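# Open an incubator's outer and inner glass doors fully

## Task

Swing the incubator's outer door and then the glass door behind it fully open, so that both stay open on their own with the robot no longer holding them. No flask may reach the floor, neither door may be slammed open or closed, and the robot must not topple or finish leaning. At the end, release everything and back the robot away.

## Robot and tools

ROBOT. A Hello Robot Stretch 4 with one arm: an omni-wheel base, a lift that rides up a mast, an arm that telescopes forward, a three-joint wrist and a two-finger gripper. It stands about 1.6 m tall, and the rim of its base lies within 0.23 m of the base origin. Loose objects may sometimes get nudged by something other than the robot.

FRAMES. Base frame: origin on the floor beneath the base centre, x ahead, y to the left, z up. hand_pose is reported in this frame and marks a point between the open fingertips; its printed value can be somewhat wrong. With all wrist joints at zero the hand's axes line up with the base frame. The odometry frame is the base frame as it was when the scene began.

execute_actions. Argument "actions" holds one action or is empty (an empty list only reports state and images). Argument "cameras" picks which images come back: any of head_camera, head_left_camera, head_right_camera, wrist_camera, or "all"; omitted or null also means all, [] means none, and an unknown name rejects the call. An action contains "base", "joints", or both, plus optional "pace" and "contact_limits"; alternatively it holds only {"end_of_arm": "enable_torque"}, which revives wrist or gripper motors that shut off, each then holding its current spot. Motions in one action begin together but may finish at different moments.

"base" takes exactly one key, each a relative move from where the base last reported itself: translate_m (metres, -2 to 2, positive ahead, no turning), strafe_m (metres, -2 to 2, positive to the left, no turning), or rotate_rad (radians, -3.2 to 3.2, positive counter-clockwise seen from above).

"joints" is a single object of absolute targets keyed by joint name (any subset): lift_m 0 to 1.2 m; arm_m 0 to 0.55 m extension; wrist_yaw_rad -1.134 to 4.276 (0 points ahead, positive turns left, 3.14 tucked back, over 3.4 the arm may block); wrist_pitch_rad -1.117 to 4.259 (0 level, 1.57 pointing down); wrist_roll_rad -1.117 to 4.259 (0 keeps fingers level, positive rolls clockwise viewed from behind); gripper_m -0.038 to 0.141, the fingertip gap in metres, negative meaning the fingers press together. Targets past a joint's range are clipped and the result notes it; any other bad value or unknown key refuses the whole call with no motion. A joint or base omitted from an action may still be driving toward an earlier target without the status showing it. A good first move to unfold the wrist: lift_m 0.4 with wrist_yaw_rad 0.

"pace" is "slow", "default" (when omitted), "fast" or "max"; base top speeds are 0.1/0.3/0.4/0.6 m/s and 1/2/3/4 rad/s respectively, further reduced when the lift is above 0.2 m (down to 0.3 m/s and 1 rad/s at 1.2 m). "contact_limits" currently accepts only arm_m, a value from 0 (gentlest) to 0.75 (firmest), default 0.5, setting how hard the arm may push before halting.

wait: "seconds" 0 to 10; commands nothing new and returns the same report as an empty action. zoom_image: "camera" plus "region" [x0, y0, x1, y1] in pixels from the image's top-left corner, no larger than 504 by 504, on that camera's latest full image. finished_scene: "scene" is the current scene's number; it ends that scene for good after the robot holds its last command, and reports whether the goal was met.

RESULTS. base_status and joint_status tell how each motion ended: "done" (for the base this only means the wheels turned the commanded amount, slip included); "off_target" (stopped short, possibly still pushing); "contact_stop_at_<key>" (hit something; that part holds there, though a lift, arm or wheels stopped this way can go slack, so a lift may sag or a base drift); "limit_stop_at_<name>", including "limit_stop_at_tilt" (leaning past 6 degrees; lift, arm and wheels go slack and ignore commands until it straightens) and "limit_stop_at_own_body" (about to hit itself; move away from the body, and watch out when the gripper is tilted up below -0.2 pitch and rolled below -0.4 or above 4); "torque_fault" (a wrist or gripper motor overloaded and went limp until enable_torque). Once a result reports a stop, the rest of that reply's execute_actions, wait and finished_scene calls are skipped. on_its_own lists things not commanded by this call; its "held at" shows a joint's held target, not its position.

lidar_m: 12 rough horizontal ranges in metres, 30-degree sectors, the first straight ahead, counting counter-clockwise (4th left, 7th behind, 10th right); "-" means nothing seen or closer than 0.25 m. It sees from about 0.15 m up to robot height and may miss glass, clear plastic, thin legs and much behind. wrist_depth_mm: 7 by 7 grid of median depths in mm (100 to 2000), top-left first; "-" for out of range or blocked; clear objects omitted, the robot's own body included. base_odometry counts wheel rotation (heading -3.142 to 3.142, positive left); if turned_by_wheels and turned_by_imu disagree by more than about 0.1 rad, expect a collision or slip. base_tilt is in degrees, positive leaning forward or right, with a fixed bias up to about 1.5. motor_effort gives percent of maximum, positive toward larger joint values (for wheel_0, wheel_1, wheel_2 positive turns the base right), peak of the last action in brackets, with bias and noise. Gripper readings do not prove a grasp; a firm squeeze changes gripper_m effort.

CAMERAS. head_camera sits atop the mast facing forward and down (turn the base to aim it); head_left_camera and head_right_camera are fisheyes beside it, angled more steeply and showing the base and arm; wrist_camera looks along the fingers, which appear near the bottom of its image. Calibration (intrinsics and base-frame extrinsics) is supplied but only approximate, especially for the wrist.

CAUTIONS. Move doors gently so neither swings hard; keep flasks from falling; avoid turning or driving with arm_m above 0.2 while holding over 1 kg, and avoid strong, high pulls that could tip the robot. Fingertips jammed against a surface below can be freed by raising the lift. Doors must remain open unassisted; release them and drive clear before ending.

Each tool is called after "Emit:" as name(argument=value, ...) on one line, values as JSON.

## Session

Emit:
execute_actions(actions=[])

Scene clock: 0.00 s.
base_odometry: x=+0.000 y=+0.000 heading=+0.000 (m, m, rad; odometry frame)
turned_by_wheels: +0.000 (rad since the last result)
turned_by_imu: +0.000 (rad since the last result)
base_tilt: forward=-0.2 right=-0.3 (deg)
lidar_m: 1.80 2.63 1.22 1.17 1.24 1.27 1.23 1.34 1.86 2.73 2.90 1.85
base_status: not commanded
joint_positions: lift_m=+0.282 arm_m=-0.003 wrist_yaw_rad=+3.149 wrist_pitch_rad=+0.005 wrist_roll_rad=-0.013 gripper_m=+0.057
joint_status: not commanded
motor_effort: lift_m=+19 arm_m=+0 wrist_yaw_rad=+0 wrist_pitch_rad=-8 wrist_roll_rad=+1 gripper_m=-3 wheel_0=+0 wheel_1=+0 wheel_2=+0 (%)
hand_pose: x=-0.1207 y=+0.0854 z=+0.4593 quat_wxyz=(-0.004, -0.002, -0.007, +1.000) (m; base frame)
wrist_depth_mm: - 138 1366 1397 1336 1366 1366 / - 124 1366 1397 1366 1336 1366 / - 126 181 1430 1366 1308 1366 / 122 138 1366 1336 1366 1366 1397 / 1366 1366 1397 1366 1366 1336 1336 / 1397 1397 195 1366 202 1336 1366 / 1098 1042 1138 150 1098 1182 1182
pictures: head_camera, head_left_camera, head_right_camera, wrist_camera
Images, in order (width x height): head_camera 420x560, head_left_camera 420x672, head_right_camera 420x672, wrist_camera 616x392.

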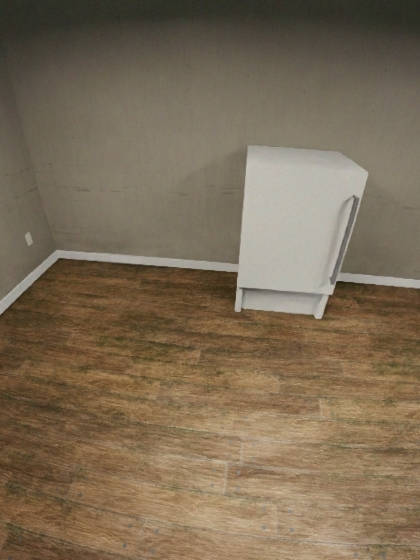

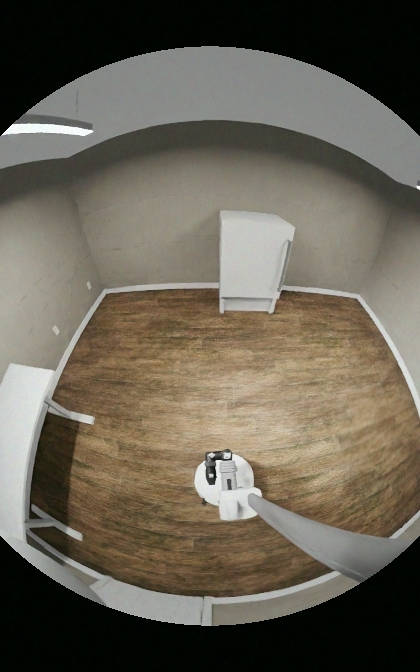

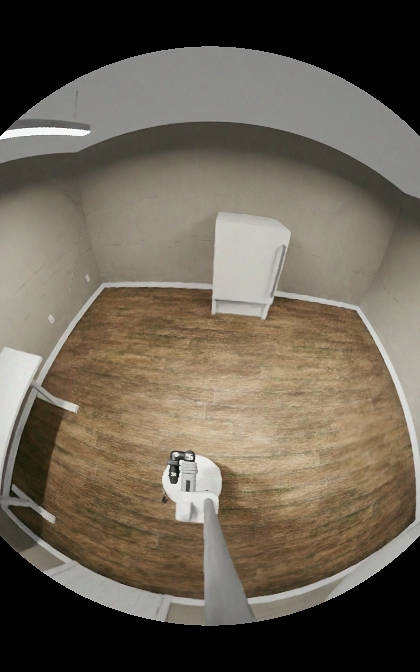

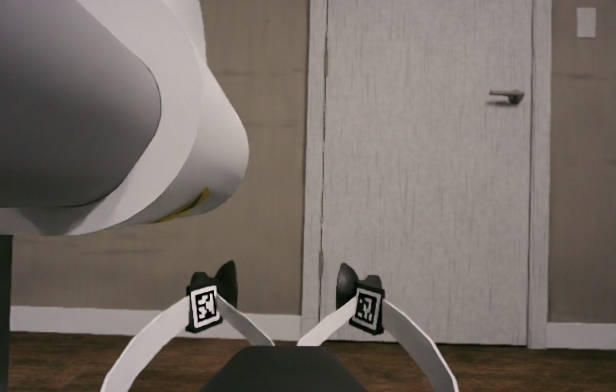

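Emit:
zoom_image(camera="head_camera", region=[210, 120, 420, 340])

Region (210, 120, 420, 340) of head_camera's 420x560 image, scaled by 2.291, with more detail than that image has; it fills the left 481 columns of this view, and the rest is white.

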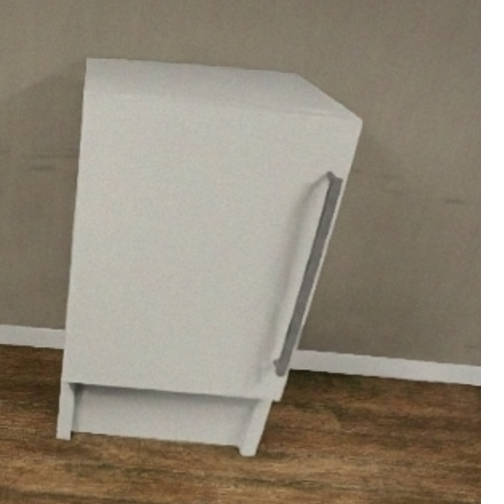

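Emit:
execute_actions(actions=[{"base": {"translate_m": 0.9}, "joints": {"lift_m": 0.45, "wrist_yaw_rad": 0, "gripper_m": 0.12}, "pace": "fast"}])

Scene clock: 4.63 s.
base_odometry: x=+0.900 y=+0.000 heading=+0.000 (m, m, rad; odometry frame)
turned_by_wheels: +0.000 (rad since the last result)
turned_by_imu: -0.003 (rad since the last result)
base_tilt: forward=-0.3 right=-0.4 (deg)
lidar_m: 0.90 1.65 1.96 1.24 1.22 1.68 2.13 2.27 2.86 2.80 2.11 0.91
base_status: done
joint_positions: lift_m=+0.450 arm_m=-0.003 wrist_yaw_rad=+0.000 wrist_pitch_rad=+0.005 wrist_roll_rad=-0.013 gripper_m=+0.120
joint_status: all done
motor_effort: lift_m=+22(24) arm_m=+0(0) wrist_yaw_rad=-1(5) wrist_pitch_rad=-8(8) wrist_roll_rad=+3(1) gripper_m=+1(4) wheel_0=-1(6) wheel_1=+0(6) wheel_2=+0(11) (%)
hand_pose: x=+0.4569 y=-0.0873 z=+0.6266 quat_wxyz=(+1.000, -0.007, +0.002, +0.000) (m; base frame)
wrist_depth_mm: 1366 1366 1397 691 699 691 691 / 1366 1336 1336 699 699 699 691 / 1336 1336 1336 691 691 691 691 / 1366 1430 1366 691 683 691 691 / 1366 1397 1366 683 691 699 683 / 1336 205 1397 691 204 683 691 / 1308 1366 1336 144 691 676 691
pictures: head_camera, head_left_camera, head_right_camera, wrist_camera
camera_calibration (this result's frames):
wrist_camera: T_world_to_cam=[[-0.0437854, -0.998378, 0.0363795, -0.0978278], [0.0128099, -0.0369725, -0.999234, 0.67353], [0.998959, -0.0432858, 0.014408, -0.239889], [0, 0, 0, 1]] pos_world=[0.226728, -0.0831509, 0.680029]
Images, in order (width x height): head_camera 420x560, head_left_camera 420x672, head_right_camera 420x672, wrist_camera 616x392.

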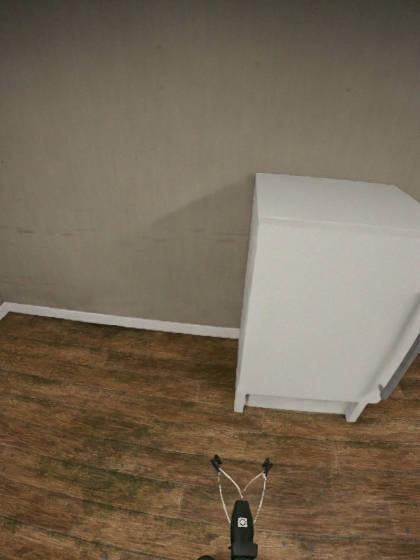

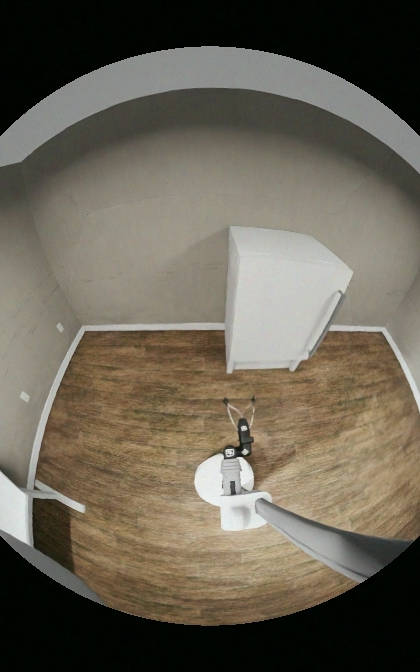

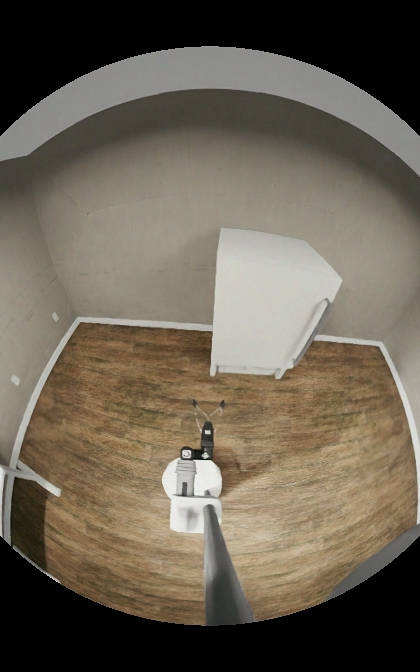

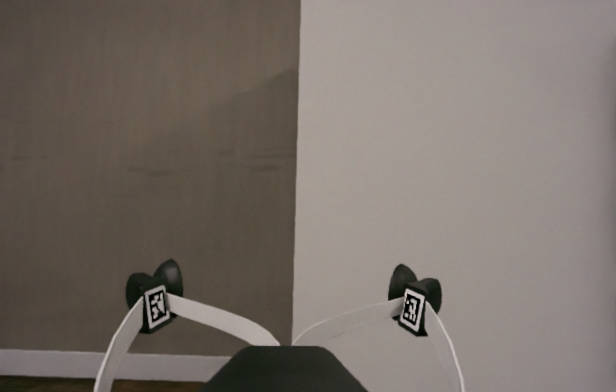

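Emit:
execute_actions(actions=[{"base": {"strafe_m": -0.58}, "pace": "fast"}])

Scene clock: 7.47 s.
base_odometry: x=+0.900 y=-0.580 heading=+0.000 (m, m, rad; odometry frame)
turned_by_wheels: +0.000 (rad since the last result)
turned_by_imu: +0.001 (rad since the last result)
base_tilt: forward=-0.3 right=-0.3 (deg)
lidar_m: 0.81 0.93 2.36 1.78 1.83 2.25 2.18 2.31 2.27 2.21 2.08 0.89
base_status: done
joint_positions: lift_m=+0.450 arm_m=-0.003 wrist_yaw_rad=+0.000 wrist_pitch_rad=+0.005 wrist_roll_rad=-0.013 gripper_m=+0.120
joint_status: not commanded
motor_effort: lift_m=+22(22) arm_m=+0(0) wrist_yaw_rad=-1(0) wrist_pitch_rad=-8(8) wrist_roll_rad=+0(1) gripper_m=+0(2) wheel_0=-1(11) wheel_1=+2(14) wheel_2=+0(0) (%)
hand_pose: x=+0.4569 y=-0.0874 z=+0.6266 quat_wxyz=(+1.000, -0.007, +0.002, +0.000) (m; base frame)
wrist_depth_mm: 654 661 668 661 1336 1336 1336 / 661 668 661 661 1366 1336 1308 / 654 668 661 661 1336 1308 1281 / 654 654 654 654 1308 1308 1336 / 668 654 661 661 1336 1308 1336 / 661 206 661 661 204 1308 1336 / 654 647 654 144 1281 1308 1308
pictures: head_camera, head_left_camera, head_right_camera, wrist_camera
camera_calibration (this result's frames):
wrist_camera: T_world_to_cam=[[-0.0440118, -0.998368, 0.0363796, -0.0977907], [0.0128014, -0.0369755, -0.999234, 0.673556], [0.998949, -0.0435124, 0.0144079, -0.239888], [0, 0, 0, 1]] pos_world=[0.226709, -0.0831642, 0.680054]
Images, in order (width x height): head_camera 420x560, head_left_camera 420x672, head_right_camera 420x672, wrist_camera 616x392.

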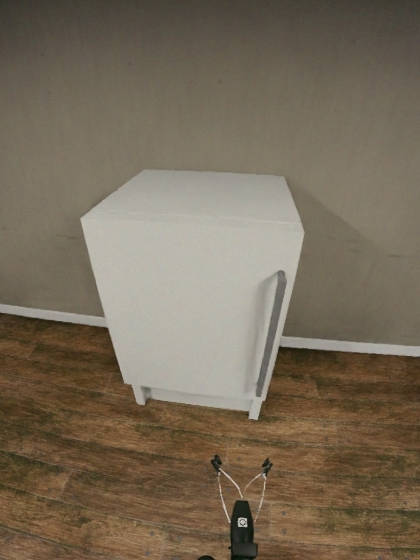

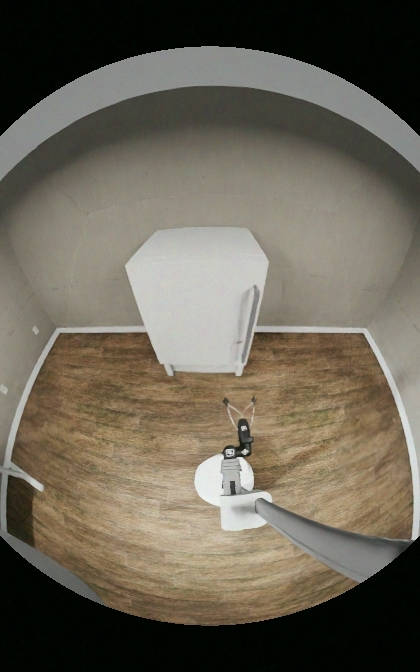

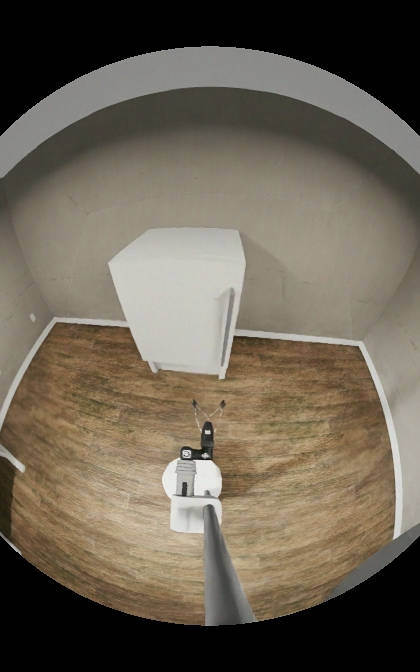

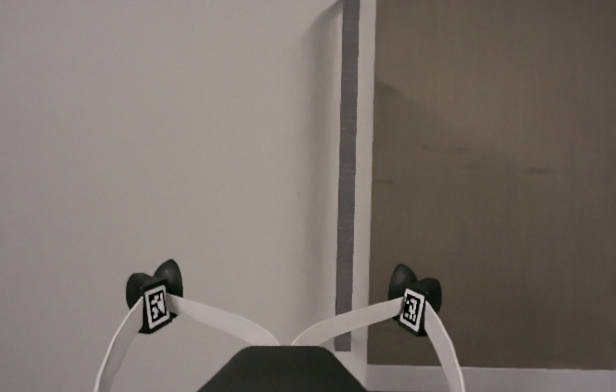

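Emit:
execute_actions(actions=[{"base": {"rotate_rad": -0.053}, "joints": {"arm_m": 0.2}, "pace": "fast"}], cameras=["wrist_camera"])

Emit:
execute_actions(actions=[{"base": {"strafe_m": -0.046}}], cameras=["wrist_camera", "head_camera"])

Scene clock: 9.93 s.
base_odometry: x=+0.900 y=-0.580 heading=-0.053 (m, m, rad; odometry frame)
turned_by_wheels: -0.053 (rad since the last result)
turned_by_imu: -0.054 (rad since the last result)
base_tilt: forward=-0.2 right=-0.4 (deg)
lidar_m: 0.81 0.92 2.21 1.79 1.80 2.26 2.18 2.25 2.30 2.21 2.18 1.59
base_status: done
joint_positions: lift_m=+0.450 arm_m=+0.199 wrist_yaw_rad=+0.000 wrist_pitch_rad=+0.005 wrist_roll_rad=-0.013 gripper_m=+0.120
joint_status: all done
motor_effort: lift_m=+22(21) arm_m=+6(8) wrist_yaw_rad=-1(1) wrist_pitch_rad=-7(7) wrist_roll_rad=+1(1) gripper_m=-3(0) wheel_0=-1(5) wheel_1=-2(4) wheel_2=-3(5) (%)
hand_pose: x=+0.6583 y=-0.0874 z=+0.6266 quat_wxyz=(+1.000, -0.007, +0.002, +0.000) (m; base frame)
wrist_depth_mm: 449 455 455 459 1138 1160 1182 / 445 452 452 462 1138 1160 1160 / 442 449 452 455 1160 1160 1182 / 449 449 455 459 1138 1182 1182 / 445 445 452 455 1160 1118 1205 / 442 206 452 455 203 1160 1160 / 442 442 452 144 1160 1160 1182
pictures: wrist_camera
camera_calibration (this result's frames):
wrist_camera: T_world_to_cam=[[-0.0438814, -0.998374, 0.036376, -0.0889711], [0.0128863, -0.0369737, -0.999233, 0.670946], [0.998954, -0.043379, 0.0144878, -0.441164], [0, 0, 0, 1]] pos_world=[0.428152, -0.0831564, 0.680059]
Images, in order (width x height): wrist_camera 616x392.

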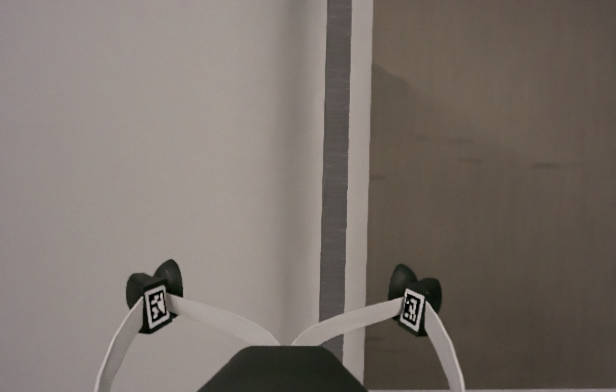

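Scene clock: 11.00 s.
base_odometry: x=+0.897 y=-0.626 heading=-0.054 (m, m, rad; odometry frame)
turned_by_wheels: +0.000 (rad since the last result)
turned_by_imu: +0.000 (rad since the last result)
base_tilt: forward=-0.3 right=-0.3 (deg)
lidar_m: 0.81 0.91 2.21 1.84 1.85 2.26 2.17 2.27 2.25 2.16 2.19 1.57
base_status: done
joint_positions: lift_m=+0.450 arm_m=+0.199 wrist_yaw_rad=+0.000 wrist_pitch_rad=+0.005 wrist_roll_rad=-0.013 gripper_m=+0.120
joint_status: not commanded
motor_effort: lift_m=+22(22) arm_m=+6(6) wrist_yaw_rad=+0(1) wrist_pitch_rad=-7(8) wrist_roll_rad=+2(1) gripper_m=-1(2) wheel_0=-1(8) wheel_1=+0(11) wheel_2=-1(2) (%)
hand_pose: x=+0.6583 y=-0.0874 z=+0.6266 quat_wxyz=(+1.000, -0.007, +0.002, +0.000) (m; base frame)
wrist_depth_mm: 449 449 452 459 1138 1160 1160 / 449 452 455 462 1160 1160 1160 / 445 449 455 462 1138 1160 1160 / 442 452 455 462 1138 1138 1138 / 445 452 452 462 1182 1160 1182 / 445 206 455 459 204 1138 1182 / 442 449 452 144 1138 1160 1182
pictures: head_camera, wrist_camera
camera_calibration (this result's frames):
wrist_camera: T_world_to_cam=[[-0.0440127, -0.998369, 0.0363759, -0.0889224], [0.0128816, -0.0369753, -0.999233, 0.670947], [0.998948, -0.0435104, 0.0144879, -0.441163], [0, 0, 0, 1]] pos_world=[0.428142, -0.083164, 0.680059]
Images, in order (width x height): head_camera 420x560, wrist_camera 616x392.

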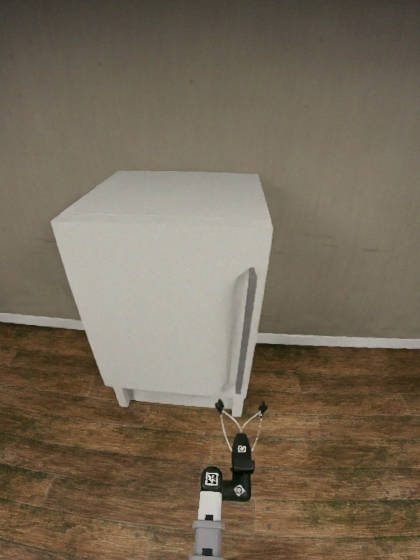

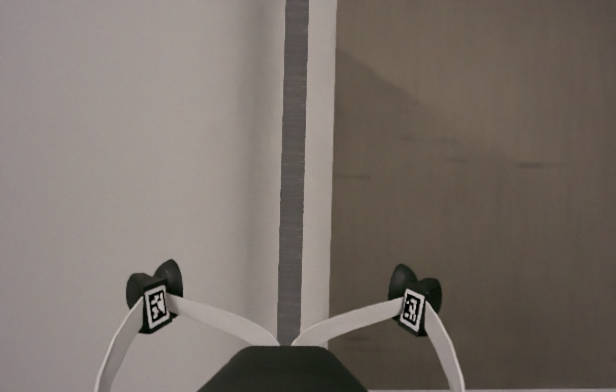

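Emit:
execute_actions(actions=[{"joints": {"arm_m": 0.375}, "contact_limits": {"arm_m": 0.2}}], cameras=["wrist_camera", "head_camera"])

Scene clock: 12.87 s.
base_odometry: x=+0.897 y=-0.626 heading=-0.054 (m, m, rad; odometry frame)
turned_by_wheels: +0.000 (rad since the last result)
turned_by_imu: +0.000 (rad since the last result)
base_tilt: forward=-0.3 right=-0.4 (deg)
lidar_m: 0.79 0.92 2.22 1.82 1.83 2.26 2.19 2.26 2.25 2.18 2.16 1.59
base_status: not commanded
joint_positions: lift_m=+0.450 arm_m=+0.374 wrist_yaw_rad=+0.000 wrist_pitch_rad=+0.005 wrist_roll_rad=-0.013 gripper_m=+0.120
joint_status: all done
motor_effort: lift_m=+22(22) arm_m=+6(9) wrist_yaw_rad=+0(1) wrist_pitch_rad=-8(7) wrist_roll_rad=+0(0) gripper_m=-1(2) wheel_0=-2(1) wheel_1=+0(0) wheel_2=-1(1) (%)
contact_limits: arm_m 0.2
hand_pose: x=+0.8333 y=-0.0874 z=+0.6266 quat_wxyz=(+1.000, -0.007, +0.002, +0.000) (m; base frame)
wrist_depth_mm: 277 279 282 216 976 991 991 / 276 278 282 283 976 960 991 / 276 278 281 283 960 976 1008 / 274 281 282 283 976 991 1008 / 274 278 281 283 960 976 991 / 276 207 281 214 204 991 991 / 276 279 279 144 960 976 991
pictures: head_camera, wrist_camera
camera_calibration (this result's frames):
wrist_camera: T_world_to_cam=[[-0.0439987, -0.998369, 0.0363756, -0.081229], [0.0128887, -0.0369751, -0.999233, 0.668689], [0.998948, -0.0434961, 0.0144946, -0.615953], [0, 0, 0, 1]] pos_world=[0.603113, -0.0831632, 0.680059]
Images, in order (width x height): head_camera 420x560, wrist_camera 616x392.

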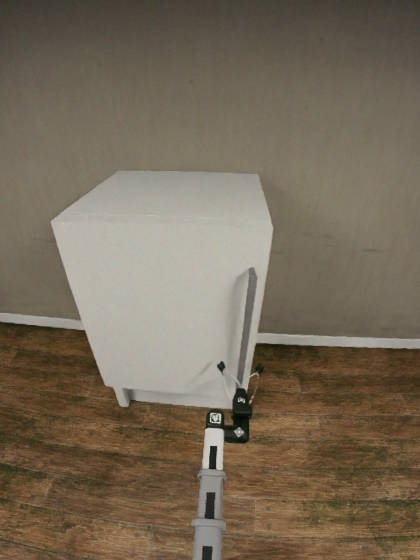

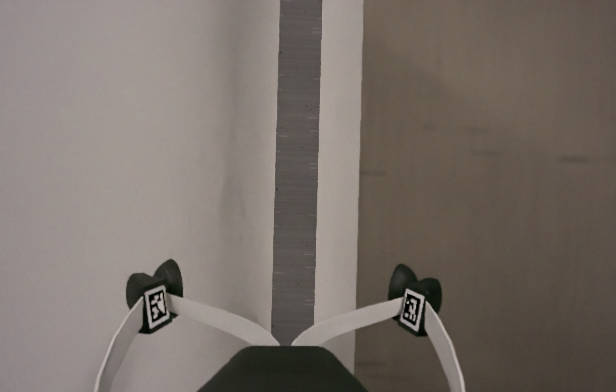

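Emit:
execute_actions(actions=[{"joints": {"gripper_m": 0.0}}], cameras=["wrist_camera"])

Scene clock: 15.07 s.
base_odometry: x=+0.898 y=-0.626 heading=-0.054 (m, m, rad; odometry frame)
turned_by_wheels: +0.000 (rad since the last result)
turned_by_imu: +0.000 (rad since the last result)
base_tilt: forward=-0.2 right=-0.2 (deg)
lidar_m: 0.80 0.89 2.21 1.85 1.86 2.27 2.18 2.26 2.26 2.15 2.17 1.58
base_status: not commanded
joint_positions: lift_m=+0.450 arm_m=+0.375 wrist_yaw_rad=+0.001 wrist_pitch_rad=+0.005 wrist_roll_rad=-0.013 gripper_m=+0.001
joint_status: all done
motor_effort: lift_m=+22(22) arm_m=+2(6) wrist_yaw_rad=-3(7) wrist_pitch_rad=-9(9) wrist_roll_rad=+2(3) gripper_m=-19(20) wheel_0=-3(3) wheel_1=-1(1) wheel_2=+0(1) (%)
hand_pose: x=+0.8341 y=-0.0872 z=+0.6265 quat_wxyz=(+1.000, -0.007, +0.003, +0.000) (m; base frame)
wrist_depth_mm: 273 278 281 283 976 960 976 / 276 277 279 282 976 976 991 / 272 277 281 281 976 991 976 / 274 279 278 281 960 991 991 / 274 277 279 213 960 976 991 / 272 276 187 213 976 991 1008 / 273 276 278 213 960 946 1008
pictures: wrist_camera
camera_calibration (this result's frames):
wrist_camera: T_world_to_cam=[[-0.0432977, -0.998399, 0.0363889, -0.0815852], [0.0126077, -0.0369661, -0.999237, 0.668835], [0.998983, -0.0428058, 0.0141881, -0.616564], [0, 0, 0, 1]] pos_world=[0.603972, -0.0831229, 0.680041]
Images, in order (width x height): wrist_camera 616x392.

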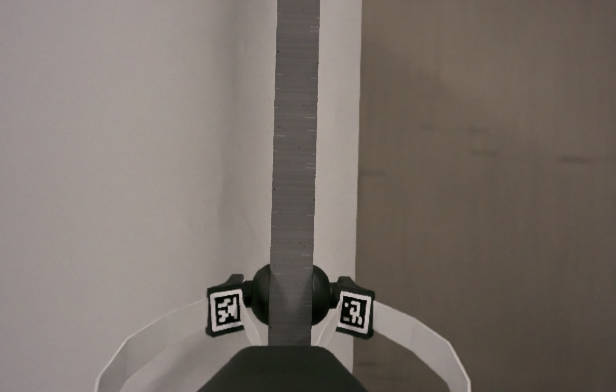

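Emit:
execute_actions(actions=[{"base": {"strafe_m": 0.058}, "joints": {"arm_m": 0.293, "wrist_yaw_rad": -0.15}, "pace": "slow"}], cameras=["wrist_camera", "head_camera"])

Scene clock: 17.57 s.
base_odometry: x=+0.901 y=-0.568 heading=-0.054 (m, m, rad; odometry frame)
turned_by_wheels: +0.000 (rad since the last result)
turned_by_imu: +0.000 (rad since the last result)
base_tilt: forward=-0.3 right=-0.3 (deg)
lidar_m: 0.81 0.91 2.21 1.79 1.78 2.26 2.18 2.26 2.32 2.23 2.17 1.59
base_status: done
joint_positions: lift_m=+0.450 arm_m=+0.294 wrist_yaw_rad=-0.150 wrist_pitch_rad=+0.005 wrist_roll_rad=-0.013 gripper_m=+0.000
joint_status: all done
motor_effort: lift_m=+22(22) arm_m=-7(8) wrist_yaw_rad=-1(68) wrist_pitch_rad=-8(8) wrist_roll_rad=+1(2) gripper_m=-6(21) wheel_0=-1(14) wheel_1=+2(7) wheel_2=-1(15) (%)
hand_pose: x=+0.7373 y=-0.1295 z=+0.6266 quat_wxyz=(+0.997, -0.006, +0.003, -0.075) (m; base frame)
wrist_depth_mm: 336 347 368 382 1138 1160 1281 / 336 353 373 379 1138 1182 1229 / 336 351 368 379 1118 1205 1281 / 338 351 368 379 1138 1182 1255 / 338 351 366 379 1118 1182 1255 / 336 351 187 204 1160 1182 1255 / 338 347 364 345 627 1205 1255
pictures: head_camera, wrist_camera
camera_calibration (this result's frames):
wrist_camera: T_world_to_cam=[[-0.192569, -0.980609, 0.0363881, -0.0156477], [0.00695128, -0.0384444, -0.999237, 0.67248], [0.981259, -0.192169, 0.0142197, -0.527942], [0, 0, 0, 1]] pos_world=[0.51036, -0.0909453, 0.680043]
Images, in order (width x height): head_camera 420x560, wrist_camera 616x392.

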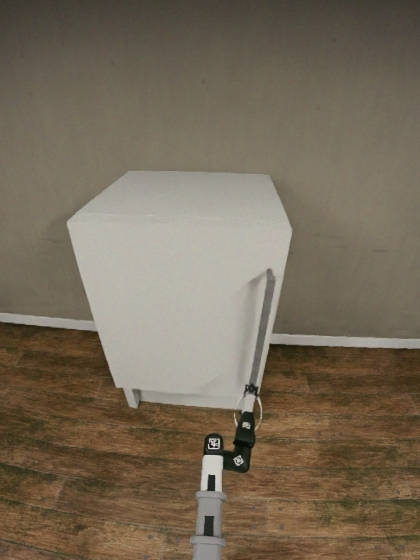

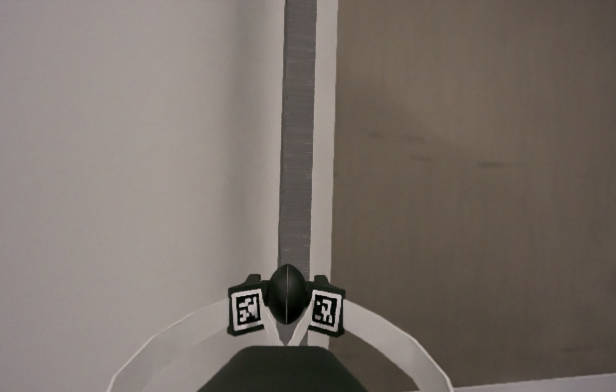

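Emit:
execute_actions(actions=[{"base": {"strafe_m": -0.058}, "joints": {"wrist_yaw_rad": 0.0, "gripper_m": 0.08}}], cameras=["wrist_camera"])

Emit:
execute_actions(actions=[{"joints": {"arm_m": 0.42}, "contact_limits": {"arm_m": 0.1}, "pace": "slow"}], cameras=["wrist_camera"])

Scene clock: 19.47 s.
base_odometry: x=+0.897 y=-0.626 heading=-0.054 (m, m, rad; odometry frame)
turned_by_wheels: +0.000 (rad since the last result)
turned_by_imu: +0.000 (rad since the last result)
base_tilt: forward=-0.3 right=-0.3 (deg)
lidar_m: 0.80 0.90 2.22 1.83 1.85 2.26 2.18 2.25 2.26 2.16 2.17 1.61
base_status: done
joint_positions: lift_m=+0.450 arm_m=+0.294 wrist_yaw_rad=+0.000 wrist_pitch_rad=+0.005 wrist_roll_rad=-0.013 gripper_m=+0.080
joint_status: all done
motor_effort: lift_m=+22(22) arm_m=-6(6) wrist_yaw_rad=+1(6) wrist_pitch_rad=-8(8) wrist_roll_rad=+1(1) gripper_m=-3(5) wheel_0=-1(8) wheel_1=+1(7) wheel_2=-1(0) (%)
hand_pose: x=+0.7535 y=-0.0875 z=+0.6266 quat_wxyz=(+1.000, -0.007, +0.003, +0.000) (m; base frame)
wrist_depth_mm: 355 355 364 366 1042 1078 1078 / 353 355 362 364 1060 1060 1078 / 353 355 359 362 1078 1042 1078 / 353 355 359 364 1060 1078 1078 / 351 355 362 364 1042 1025 1078 / 347 353 214 364 208 1078 1098 / 349 353 359 147 1060 1060 1060
pictures: wrist_camera
camera_calibration (this result's frames):
wrist_camera: T_world_to_cam=[[-0.0443867, -0.998352, 0.0363873, -0.0845649], [0.0126134, -0.0369803, -0.999236, 0.669848], [0.998935, -0.0438939, 0.0142341, -0.536113], [0, 0, 0, 1]] pos_world=[0.523339, -0.0831864, 0.680044]
Images, in order (width x height): wrist_camera 616x392.

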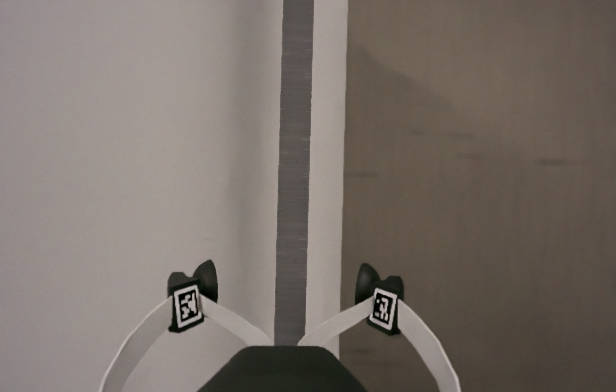

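Scene clock: 22.00 s.
base_odometry: x=+0.897 y=-0.626 heading=-0.054 (m, m, rad; odometry frame)
turned_by_wheels: +0.000 (rad since the last result)
turned_by_imu: -0.001 (rad since the last result)
base_tilt: forward=-0.3 right=-0.3 (deg)
lidar_m: 0.80 0.89 2.21 1.82 1.85 2.28 2.18 2.26 2.26 2.18 2.19 1.60
base_status: not commanded
joint_positions: lift_m=+0.450 arm_m=+0.417 wrist_yaw_rad=-0.002 wrist_pitch_rad=+0.005 wrist_roll_rad=-0.013 gripper_m=+0.080
joint_status: arm_m contact_stop (moved +0.123 of +0.126)
on_its_own: arm_m is slack since a contact_stop
motor_effort: lift_m=+22(22) arm_m=+0(10) wrist_yaw_rad=+8(7) wrist_pitch_rad=-6(9) wrist_roll_rad=+2(2) gripper_m=-3(3) wheel_0=+0(1) wheel_1=+1(1) wheel_2=-6(6) (%)
contact_limits: arm_m 0.1
hand_pose: x=+0.8760 y=-0.0881 z=+0.6267 quat_wxyz=(+1.000, -0.007, +0.002, -0.001) (m; base frame)
wrist_depth_mm: 234 238 240 174 931 960 931 / 235 236 240 174 931 917 960 / 234 237 240 173 946 931 960 / 235 237 241 173 931 931 960 / 234 236 241 173 917 931 931 / 234 236 239 173 208 931 960 / 235 236 239 162 931 946 946
pictures: wrist_camera
camera_calibration (this result's frames):
wrist_camera: T_world_to_cam=[[-0.0464712, -0.998257, 0.0363677, -0.0778805], [0.0129909, -0.0370079, -0.999231, 0.668074], [0.998835, -0.045963, 0.014688, -0.658927], [0, 0, 0, 1]] pos_world=[0.645862, -0.083307, 0.680071]
Images, in order (width x height): wrist_camera 616x392.

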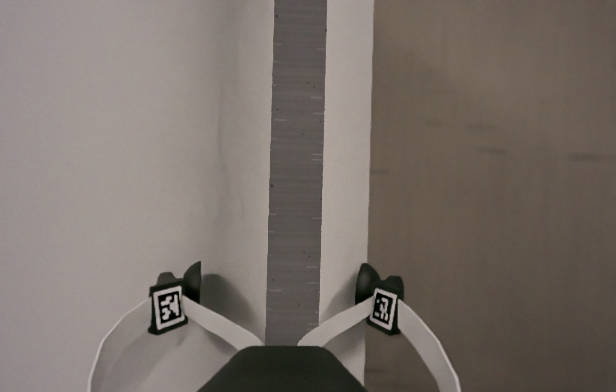

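Emit:
execute_actions(actions=[{"joints": {"arm_m": 0.405, "gripper_m": -0.03}}], cameras=["wrist_camera"])

Scene clock: 25.23 s.
base_odometry: x=+0.897 y=-0.626 heading=-0.054 (m, m, rad; odometry frame)
turned_by_wheels: +0.000 (rad since the last result)
turned_by_imu: +0.000 (rad since the last result)
base_tilt: forward=-0.2 right=-0.3 (deg)
lidar_m: 0.79 0.89 2.20 1.84 1.85 2.26 2.18 2.27 2.25 2.16 2.17 1.59
base_status: not commanded
joint_positions: lift_m=+0.450 arm_m=+0.406 wrist_yaw_rad=+0.002 wrist_pitch_rad=+0.005 wrist_roll_rad=-0.013 gripper_m=-0.030
joint_status: all done
motor_effort: lift_m=+22(22) arm_m=-5(6) wrist_yaw_rad=-5(12) wrist_pitch_rad=-8(8) wrist_roll_rad=+2(1) gripper_m=-15(18) wheel_0=+0(3) wheel_1=-1(1) wheel_2=+0(6) (%)
hand_pose: x=+0.8655 y=-0.0870 z=+0.6266 quat_wxyz=(+1.000, -0.007, +0.002, +0.001) (m; base frame)
wrist_depth_mm: 237 239 241 172 931 946 960 / 236 238 241 171 931 931 946 / 236 239 240 172 917 931 960 / 236 236 240 171 931 960 946 / 237 238 240 170 946 960 946 / 236 237 183 171 917 960 946 / 236 236 237 170 917 960 960
pictures: wrist_camera
camera_calibration (this result's frames):
wrist_camera: T_world_to_cam=[[-0.0424782, -0.998434, 0.0363897, -0.0807039], [0.0127858, -0.0369628, -0.999235, 0.668336], [0.999016, -0.0419804, 0.0143359, -0.647926], [0, 0, 0, 1]] pos_world=[0.635315, -0.0830742, 0.68005]
Images, in order (width x height): wrist_camera 616x392.

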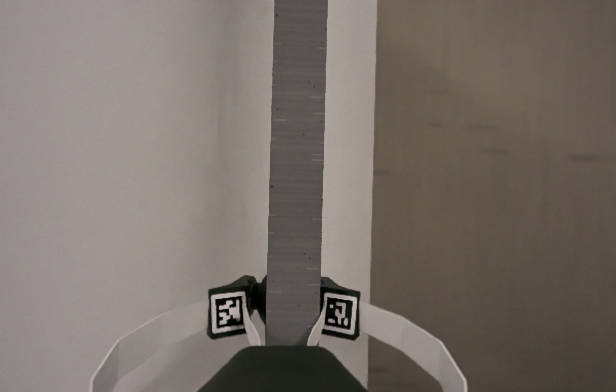

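Emit:
execute_actions(actions=[{"joints": {"arm_m": 0.32}, "pace": "slow"}], cameras=["wrist_camera", "head_camera"])

Scene clock: 27.70 s.
base_odometry: x=+0.898 y=-0.626 heading=-0.052 (m, m, rad; odometry frame)
turned_by_wheels: +0.002 (rad since the last result)
turned_by_imu: +0.002 (rad since the last result)
base_tilt: forward=-0.4 right=-0.3 (deg)
lidar_m: 0.70 0.84 2.22 1.81 1.85 2.26 2.18 2.27 2.24 2.17 2.19 1.59
base_status: not commanded
joint_positions: lift_m=+0.450 arm_m=+0.321 wrist_yaw_rad=+0.014 wrist_pitch_rad=+0.005 wrist_roll_rad=-0.013 gripper_m=-0.030
joint_status: all done
on_its_own: wrist_yaw_rad is at rest, and its effort (-40) is outside its rest range (-13 to +13)
motor_effort: lift_m=+21(22) arm_m=-8(8) wrist_yaw_rad=-40(39) wrist_pitch_rad=-8(8) wrist_roll_rad=+1(3) gripper_m=-17(18) wheel_0=+9(9) wheel_1=+3(3) wheel_2=+8(8) (%)
hand_pose: x=+0.7819 y=-0.0834 z=+0.6266 quat_wxyz=(+1.000, -0.007, +0.002, +0.007) (m; base frame)
wrist_depth_mm: 260 252 245 184 991 1025 1025 / 260 253 241 189 1008 1025 1042 / 262 251 243 235 1008 1008 1042 / 259 251 243 233 1008 1025 1025 / 258 250 243 233 1008 1008 1025 / 259 251 175 182 1008 1008 1008 / 259 246 244 167 230 1008 1008
pictures: head_camera, wrist_camera
camera_calibration (this result's frames):
wrist_camera: T_world_to_cam=[[-0.0302141, -0.998881, 0.036391, -0.0903341], [0.013221, -0.0368038, -0.999235, 0.669203], [0.999456, -0.0297099, 0.0143181, -0.563649], [0, 0, 0, 1]] pos_world=[0.551766, -0.0823498, 0.680049]
Images, in order (width x height): head_camera 420x560, wrist_camera 616x392.

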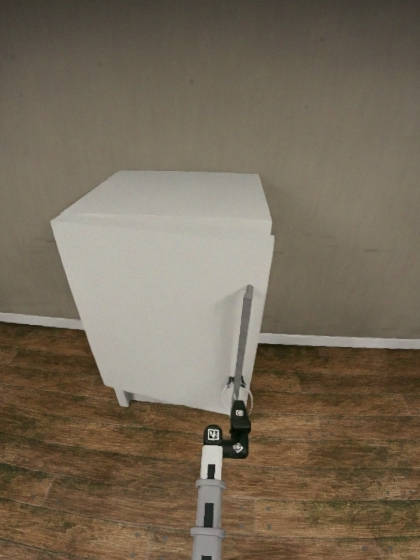

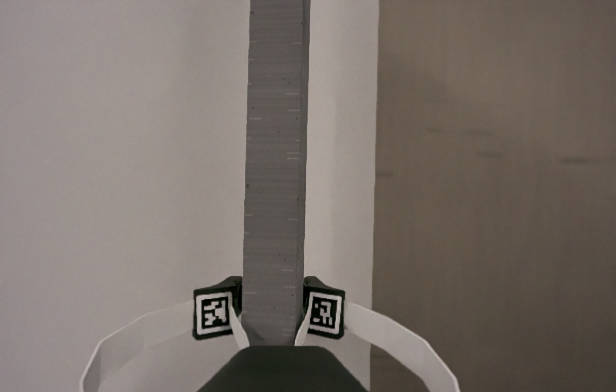

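Emit:
execute_actions(actions=[{"base": {"strafe_m": 0.05}, "joints": {"arm_m": 0.226}}], cameras=["wrist_camera", "head_camera"])

Scene clock: 29.67 s.
base_odometry: x=+0.900 y=-0.576 heading=-0.052 (m, m, rad; odometry frame)
turned_by_wheels: +0.000 (rad since the last result)
turned_by_imu: +0.000 (rad since the last result)
base_tilt: forward=-0.3 right=-0.3 (deg)
lidar_m: 0.61 0.82 2.22 1.79 1.81 2.26 2.19 2.25 2.31 2.21 2.18 1.59
base_status: done
joint_positions: lift_m=+0.450 arm_m=+0.227 wrist_yaw_rad=+0.002 wrist_pitch_rad=+0.005 wrist_roll_rad=-0.013 gripper_m=-0.030
joint_status: all done
motor_effort: lift_m=+21(22) arm_m=-6(6) wrist_yaw_rad=-5(41) wrist_pitch_rad=-9(9) wrist_roll_rad=+1(1) gripper_m=-18(18) wheel_0=+2(4) wheel_1=+0(10) wheel_2=-1(10) (%)
hand_pose: x=+0.6866 y=-0.0870 z=+0.6265 quat_wxyz=(+1.000, -0.007, +0.003, +0.001) (m; base frame)
wrist_depth_mm: 293 271 252 168 228 1160 1138 / 293 271 252 167 228 1138 1138 / 291 268 251 168 228 1098 1138 / 290 271 251 171 252 1138 1160 / 290 268 251 173 1138 1118 1182 / 289 268 181 175 1118 1098 1138 / 290 259 253 163 223 1118 1138
pictures: head_camera, wrist_camera
camera_calibration (this result's frames):
wrist_camera: T_world_to_cam=[[-0.0424573, -0.998435, 0.036405, -0.0883196], [0.0124227, -0.0369626, -0.999239, 0.67077], [0.999021, -0.0419727, 0.0139726, -0.469015], [0, 0, 0, 1]] pos_world=[0.456473, -0.0830738, 0.680029]
Images, in order (width x height): head_camera 420x560, wrist_camera 616x392.

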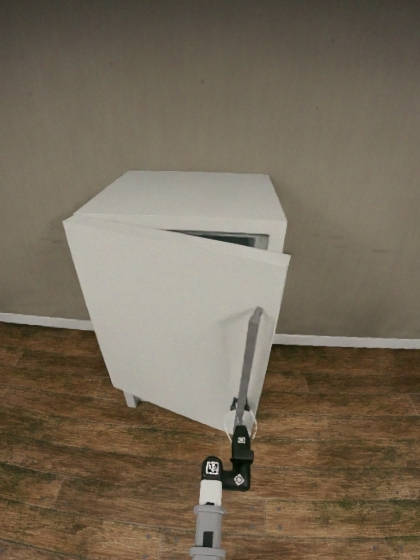

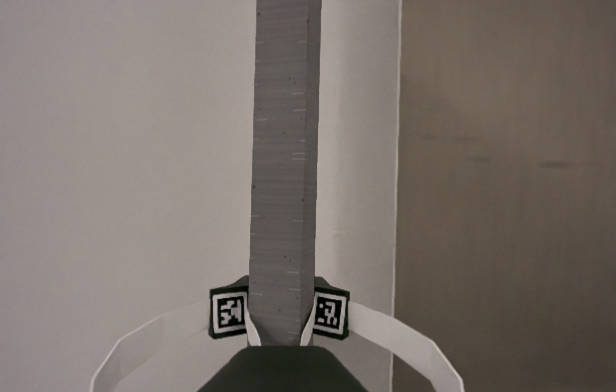

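Emit:
execute_actions(actions=[{"base": {"strafe_m": 0.064}, "joints": {"arm_m": 0.111}}], cameras=["wrist_camera", "head_camera"])

Scene clock: 31.27 s.
base_odometry: x=+0.903 y=-0.512 heading=-0.052 (m, m, rad; odometry frame)
turned_by_wheels: +0.001 (rad since the last result)
turned_by_imu: +0.000 (rad since the last result)
base_tilt: forward=-0.3 right=-0.5 (deg)
lidar_m: 0.48 0.77 2.22 1.71 1.74 2.24 2.18 2.27 2.38 2.29 2.19 0.57
base_status: done
joint_positions: lift_m=+0.450 arm_m=+0.112 wrist_yaw_rad=+0.006 wrist_pitch_rad=+0.005 wrist_roll_rad=-0.013 gripper_m=-0.030
joint_status: all done
on_its_own: wrist_yaw_rad is at rest, and its effort (-19) is outside its rest range (-13 to +13)
motor_effort: lift_m=+22(22) arm_m=-7(9) wrist_yaw_rad=-19(18) wrist_pitch_rad=-9(9) wrist_roll_rad=+1(1) gripper_m=-17(18) wheel_0=+5(8) wheel_1=+1(9) wheel_2=+1(2) (%)
hand_pose: x=+0.5722 y=-0.0856 z=+0.6264 quat_wxyz=(+1.000, -0.007, +0.003, +0.003) (m; base frame)
wrist_depth_mm: 379 317 272 171 219 1229 1255 / 375 312 270 172 219 1255 1255 / 373 317 271 174 219 1229 1255 / 373 314 268 176 218 1229 1255 / 370 312 268 176 216 1255 1229 / 370 309 177 178 213 1205 1255 / 366 289 271 164 213 1229 1281
pictures: head_camera, wrist_camera
camera_calibration (this result's frames):
wrist_camera: T_world_to_cam=[[-0.0378606, -0.998619, 0.0364126, -0.0944983], [0.0124329, -0.0369066, -0.999241, 0.672194], [0.999206, -0.0373792, 0.0138131, -0.354327], [0, 0, 0, 1]] pos_world=[0.342111, -0.0828038, 0.68002]
Images, in order (width x height): head_camera 420x560, wrist_camera 616x392.

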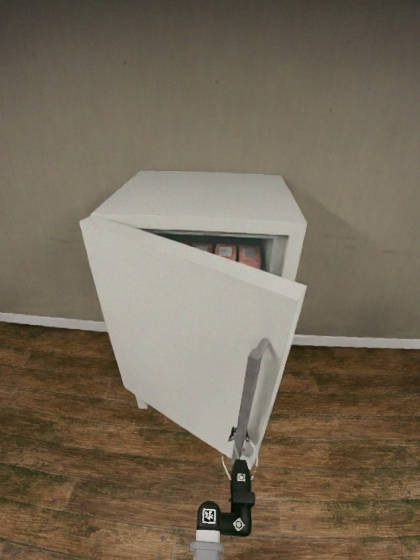

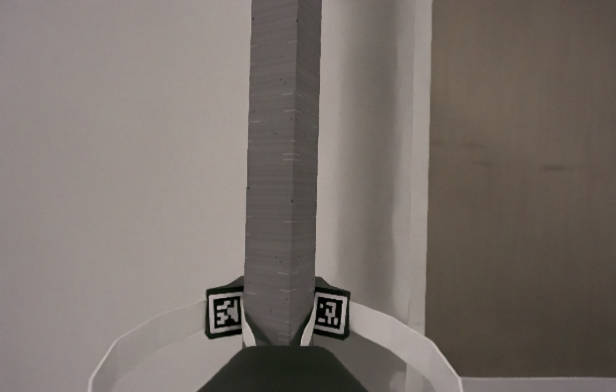

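Emit:
execute_actions(actions=[{"base": {"translate_m": -0.2}, "joints": {"arm_m": 0.318}}], cameras=["wrist_camera"])

Scene clock: 34.70 s.
base_odometry: x=+0.704 y=-0.501 heading=-0.051 (m, m, rad; odometry frame)
turned_by_wheels: +0.001 (rad since the last result)
turned_by_imu: -0.001 (rad since the last result)
base_tilt: forward=-0.3 right=-0.3 (deg)
lidar_m: 0.70 1.00 2.52 1.68 1.74 2.05 1.99 2.04 2.37 2.28 2.37 1.79
base_status: done
joint_positions: lift_m=+0.450 arm_m=+0.317 wrist_yaw_rad=+0.005 wrist_pitch_rad=+0.004 wrist_roll_rad=-0.013 gripper_m=-0.030
joint_status: all done
on_its_own: wrist_yaw_rad is at rest, and its effort (-14) is outside its rest range (-13 to +13)
motor_effort: lift_m=+22(22) arm_m=+5(8) wrist_yaw_rad=-14(37) wrist_pitch_rad=-6(9) wrist_roll_rad=+1(1) gripper_m=-17(16) wheel_0=+3(18) wheel_1=+1(9) wheel_2=+3(10) (%)
hand_pose: x=+0.7768 y=-0.0860 z=+0.6268 quat_wxyz=(+1.000, -0.007, +0.002, +0.002) (m; base frame)
wrist_depth_mm: 375 317 272 170 221 1229 1255 / 375 314 271 170 220 1255 1255 / 368 312 271 170 221 1255 1281 / 366 309 268 171 220 1255 1255 / 368 310 268 172 219 1229 1255 / 364 309 182 173 211 1255 1255 / 364 289 273 163 212 1229 1205
pictures: wrist_camera
camera_calibration (this result's frames):
wrist_camera: T_world_to_cam=[[-0.0392237, -0.998569, 0.0363641, -0.0860524], [0.0134771, -0.0369175, -0.999227, 0.669131], [0.99914, -0.0387033, 0.0149059, -0.559525], [0, 0, 0, 1]] pos_world=[0.54665, -0.0828821, 0.680083]
Images, in order (width x height): wrist_camera 616x392.

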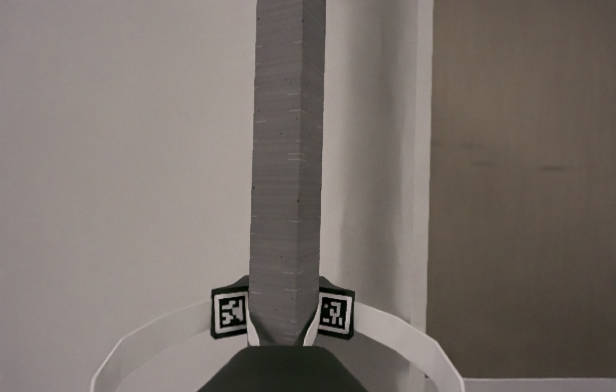

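Emit:
execute_actions(actions=[{"base": {"strafe_m": 0.116}, "joints": {"arm_m": 0.189}}], cameras=["wrist_camera", "head_camera"])

Scene clock: 36.40 s.
base_odometry: x=+0.710 y=-0.385 heading=-0.051 (m, m, rad; odometry frame)
turned_by_wheels: +0.001 (rad since the last result)
turned_by_imu: +0.001 (rad since the last result)
base_tilt: forward=-0.4 right=-0.2 (deg)
lidar_m: 0.58 1.04 2.39 1.55 1.60 2.04 1.98 2.08 2.49 2.39 2.46 0.63
base_status: done
joint_positions: lift_m=+0.450 arm_m=+0.190 wrist_yaw_rad=+0.006 wrist_pitch_rad=+0.005 wrist_roll_rad=-0.013 gripper_m=-0.030
joint_status: all done
on_its_own: wrist_yaw_rad is at rest, and its effort (-16) is outside its rest range (-13 to +13)
motor_effort: lift_m=+21(22) arm_m=-7(10) wrist_yaw_rad=-16(31) wrist_pitch_rad=-8(9) wrist_roll_rad=+1(3) gripper_m=-16(20) wheel_0=+3(9) wheel_1=+1(8) wheel_2=+5(7) (%)
hand_pose: x=+0.6502 y=-0.0858 z=+0.6265 quat_wxyz=(+1.000, -0.007, +0.003, +0.003) (m; base frame)
wrist_depth_mm: 1281 433 317 173 208 1336 1397 / 1308 430 315 173 207 1366 1366 / 1255 430 315 174 206 1366 1366 / 1308 427 312 175 206 1397 1366 / 654 421 312 175 205 1366 1397 / 647 415 182 176 197 1366 1366 / 634 359 320 166 200 1366 1336
pictures: head_camera, wrist_camera
camera_calibration (this result's frames):
wrist_camera: T_world_to_cam=[[-0.0385266, -0.998594, 0.0364026, -0.0912991], [0.0126325, -0.0369134, -0.999239, 0.671151], [0.999178, -0.0380374, 0.0140369, -0.432374], [0, 0, 0, 1]] pos_world=[0.420023, -0.0828427, 0.680033]
Images, in order (width x height): head_camera 420x560, wrist_camera 616x392.

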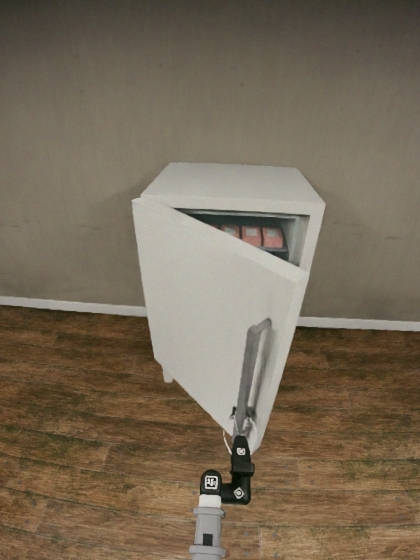

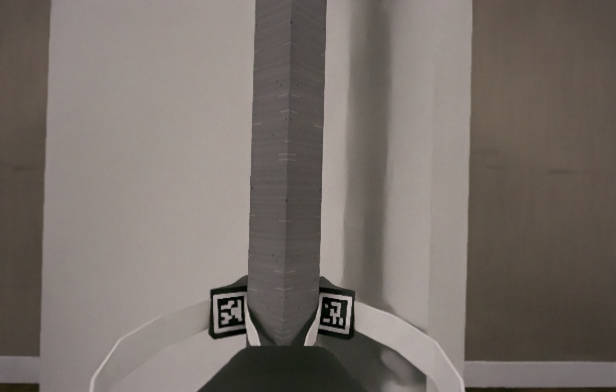

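Emit:
execute_actions(actions=[{"base": {"strafe_m": 0.142}, "joints": {"arm_m": 0.099}}], cameras=["wrist_camera", "head_camera"])

Scene clock: 38.37 s.
base_odometry: x=+0.717 y=-0.243 heading=-0.051 (m, m, rad; odometry frame)
turned_by_wheels: +0.000 (rad since the last result)
turned_by_imu: +0.016 (rad since the last result)
base_tilt: forward=-0.4 right=-0.4 (deg)
lidar_m: 0.47 1.81 2.24 1.44 1.47 2.04 1.99 2.06 2.61 2.54 2.40 0.51
base_status: done
joint_positions: lift_m=+0.450 arm_m=+0.100 wrist_yaw_rad=-0.003 wrist_pitch_rad=+0.005 wrist_roll_rad=-0.013 gripper_m=-0.030
joint_status: all done
motor_effort: lift_m=+22(22) arm_m=-5(20) wrist_yaw_rad=+10(100) wrist_pitch_rad=-9(14) wrist_roll_rad=+2(0) gripper_m=-16(27) wheel_0=-1(12) wheel_1=-2(8) wheel_2=-2(24) (%)
hand_pose: x=+0.5589 y=-0.0884 z=+0.6265 quat_wxyz=(+1.000, -0.007, +0.003, -0.002) (m; base frame)
wrist_depth_mm: 1430 1397 424 172 200 183 1464 / 1397 1430 418 171 200 183 1430 / 1366 1397 415 170 199 185 1464 / 1366 1397 413 169 198 184 1464 / 1430 1397 407 170 197 185 1430 / 1397 1430 180 170 182 186 1464 / 1366 359 430 165 191 187 1499
pictures: head_camera, wrist_camera
camera_calibration (this result's frames):
wrist_camera: T_world_to_cam=[[-0.0474273, -0.998211, 0.0364009, -0.0923738], [0.0123263, -0.0370241, -0.999238, 0.672376], [0.998799, -0.0469424, 0.0140602, -0.341895], [0, 0, 0, 1]] pos_world=[0.328815, -0.0833638, 0.680034]
Images, in order (width x height): head_camera 420x560, wrist_camera 616x392.

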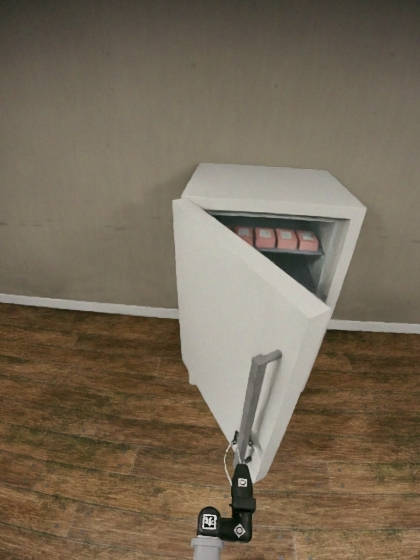

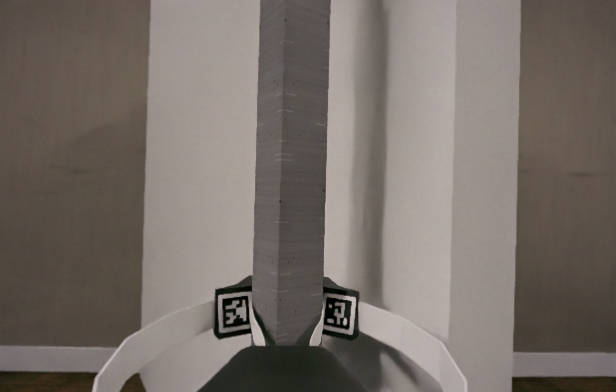

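Emit:
execute_actions(actions=[{"base": {"strafe_m": 0.25}, "joints": {"arm_m": 0.04}, "pace": "slow"}], cameras=["wrist_camera", "head_camera"])

Scene clock: 42.43 s.
base_odometry: x=+0.729 y=+0.006 heading=-0.051 (m, m, rad; odometry frame)
turned_by_wheels: +0.000 (rad since the last result)
turned_by_imu: +0.001 (rad since the last result)
base_tilt: forward=-0.2 right=-0.4 (deg)
lidar_m: 0.43 1.82 1.99 1.17 1.19 1.71 1.97 2.06 2.88 2.79 2.43 0.42
base_status: done
joint_positions: lift_m=+0.450 arm_m=+0.068 wrist_yaw_rad=-0.003 wrist_pitch_rad=+0.005 wrist_roll_rad=-0.013 gripper_m=-0.030
joint_status: arm_m contact_stop (moved -0.032 of -0.060)
on_its_own: arm_m is slack since a contact_stop (your +0.040 is given up)
motor_effort: lift_m=+21(22) arm_m=+0(23) wrist_yaw_rad=+8(92) wrist_pitch_rad=-8(16) wrist_roll_rad=+2(3) gripper_m=-15(28) wheel_0=-3(8) wheel_1=+3(6) wheel_2=-3(22) (%)
hand_pose: x=+0.5267 y=-0.0882 z=+0.6266 quat_wxyz=(+1.000, -0.007, +0.003, -0.001) (m; base frame)
wrist_depth_mm: 1430 1430 1464 144 186 120 121 / 1397 1430 1464 143 185 120 121 / 1397 1464 1464 143 182 120 121 / 1397 1430 1464 144 181 120 122 / 1397 1464 1464 143 180 120 121 / 1430 1464 181 143 165 120 121 / 1397 1281 1430 142 171 119 121
pictures: head_camera, wrist_camera
camera_calibration (this result's frames):
wrist_camera: T_world_to_cam=[[-0.0469266, -0.998235, 0.0363924, -0.0940161], [0.01254, -0.0370184, -0.999236, 0.672721], [0.99882, -0.0464344, 0.0142551, -0.309837], [0, 0, 0, 1]] pos_world=[0.296623, -0.0833342, 0.680045]
Images, in order (width x height): head_camera 420x560, wrist_camera 616x392.

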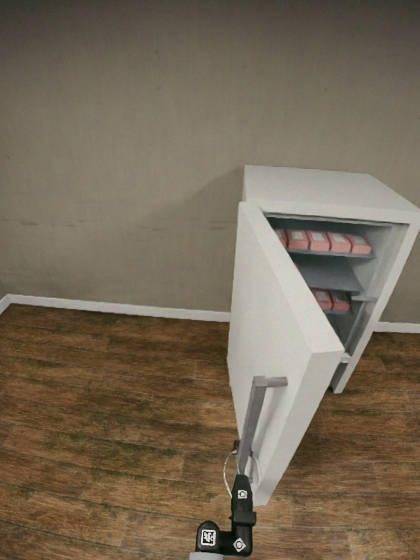

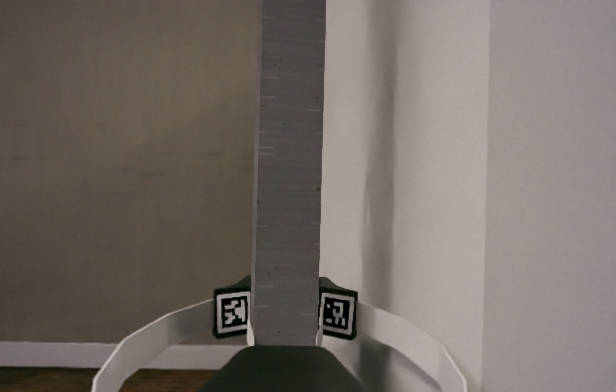

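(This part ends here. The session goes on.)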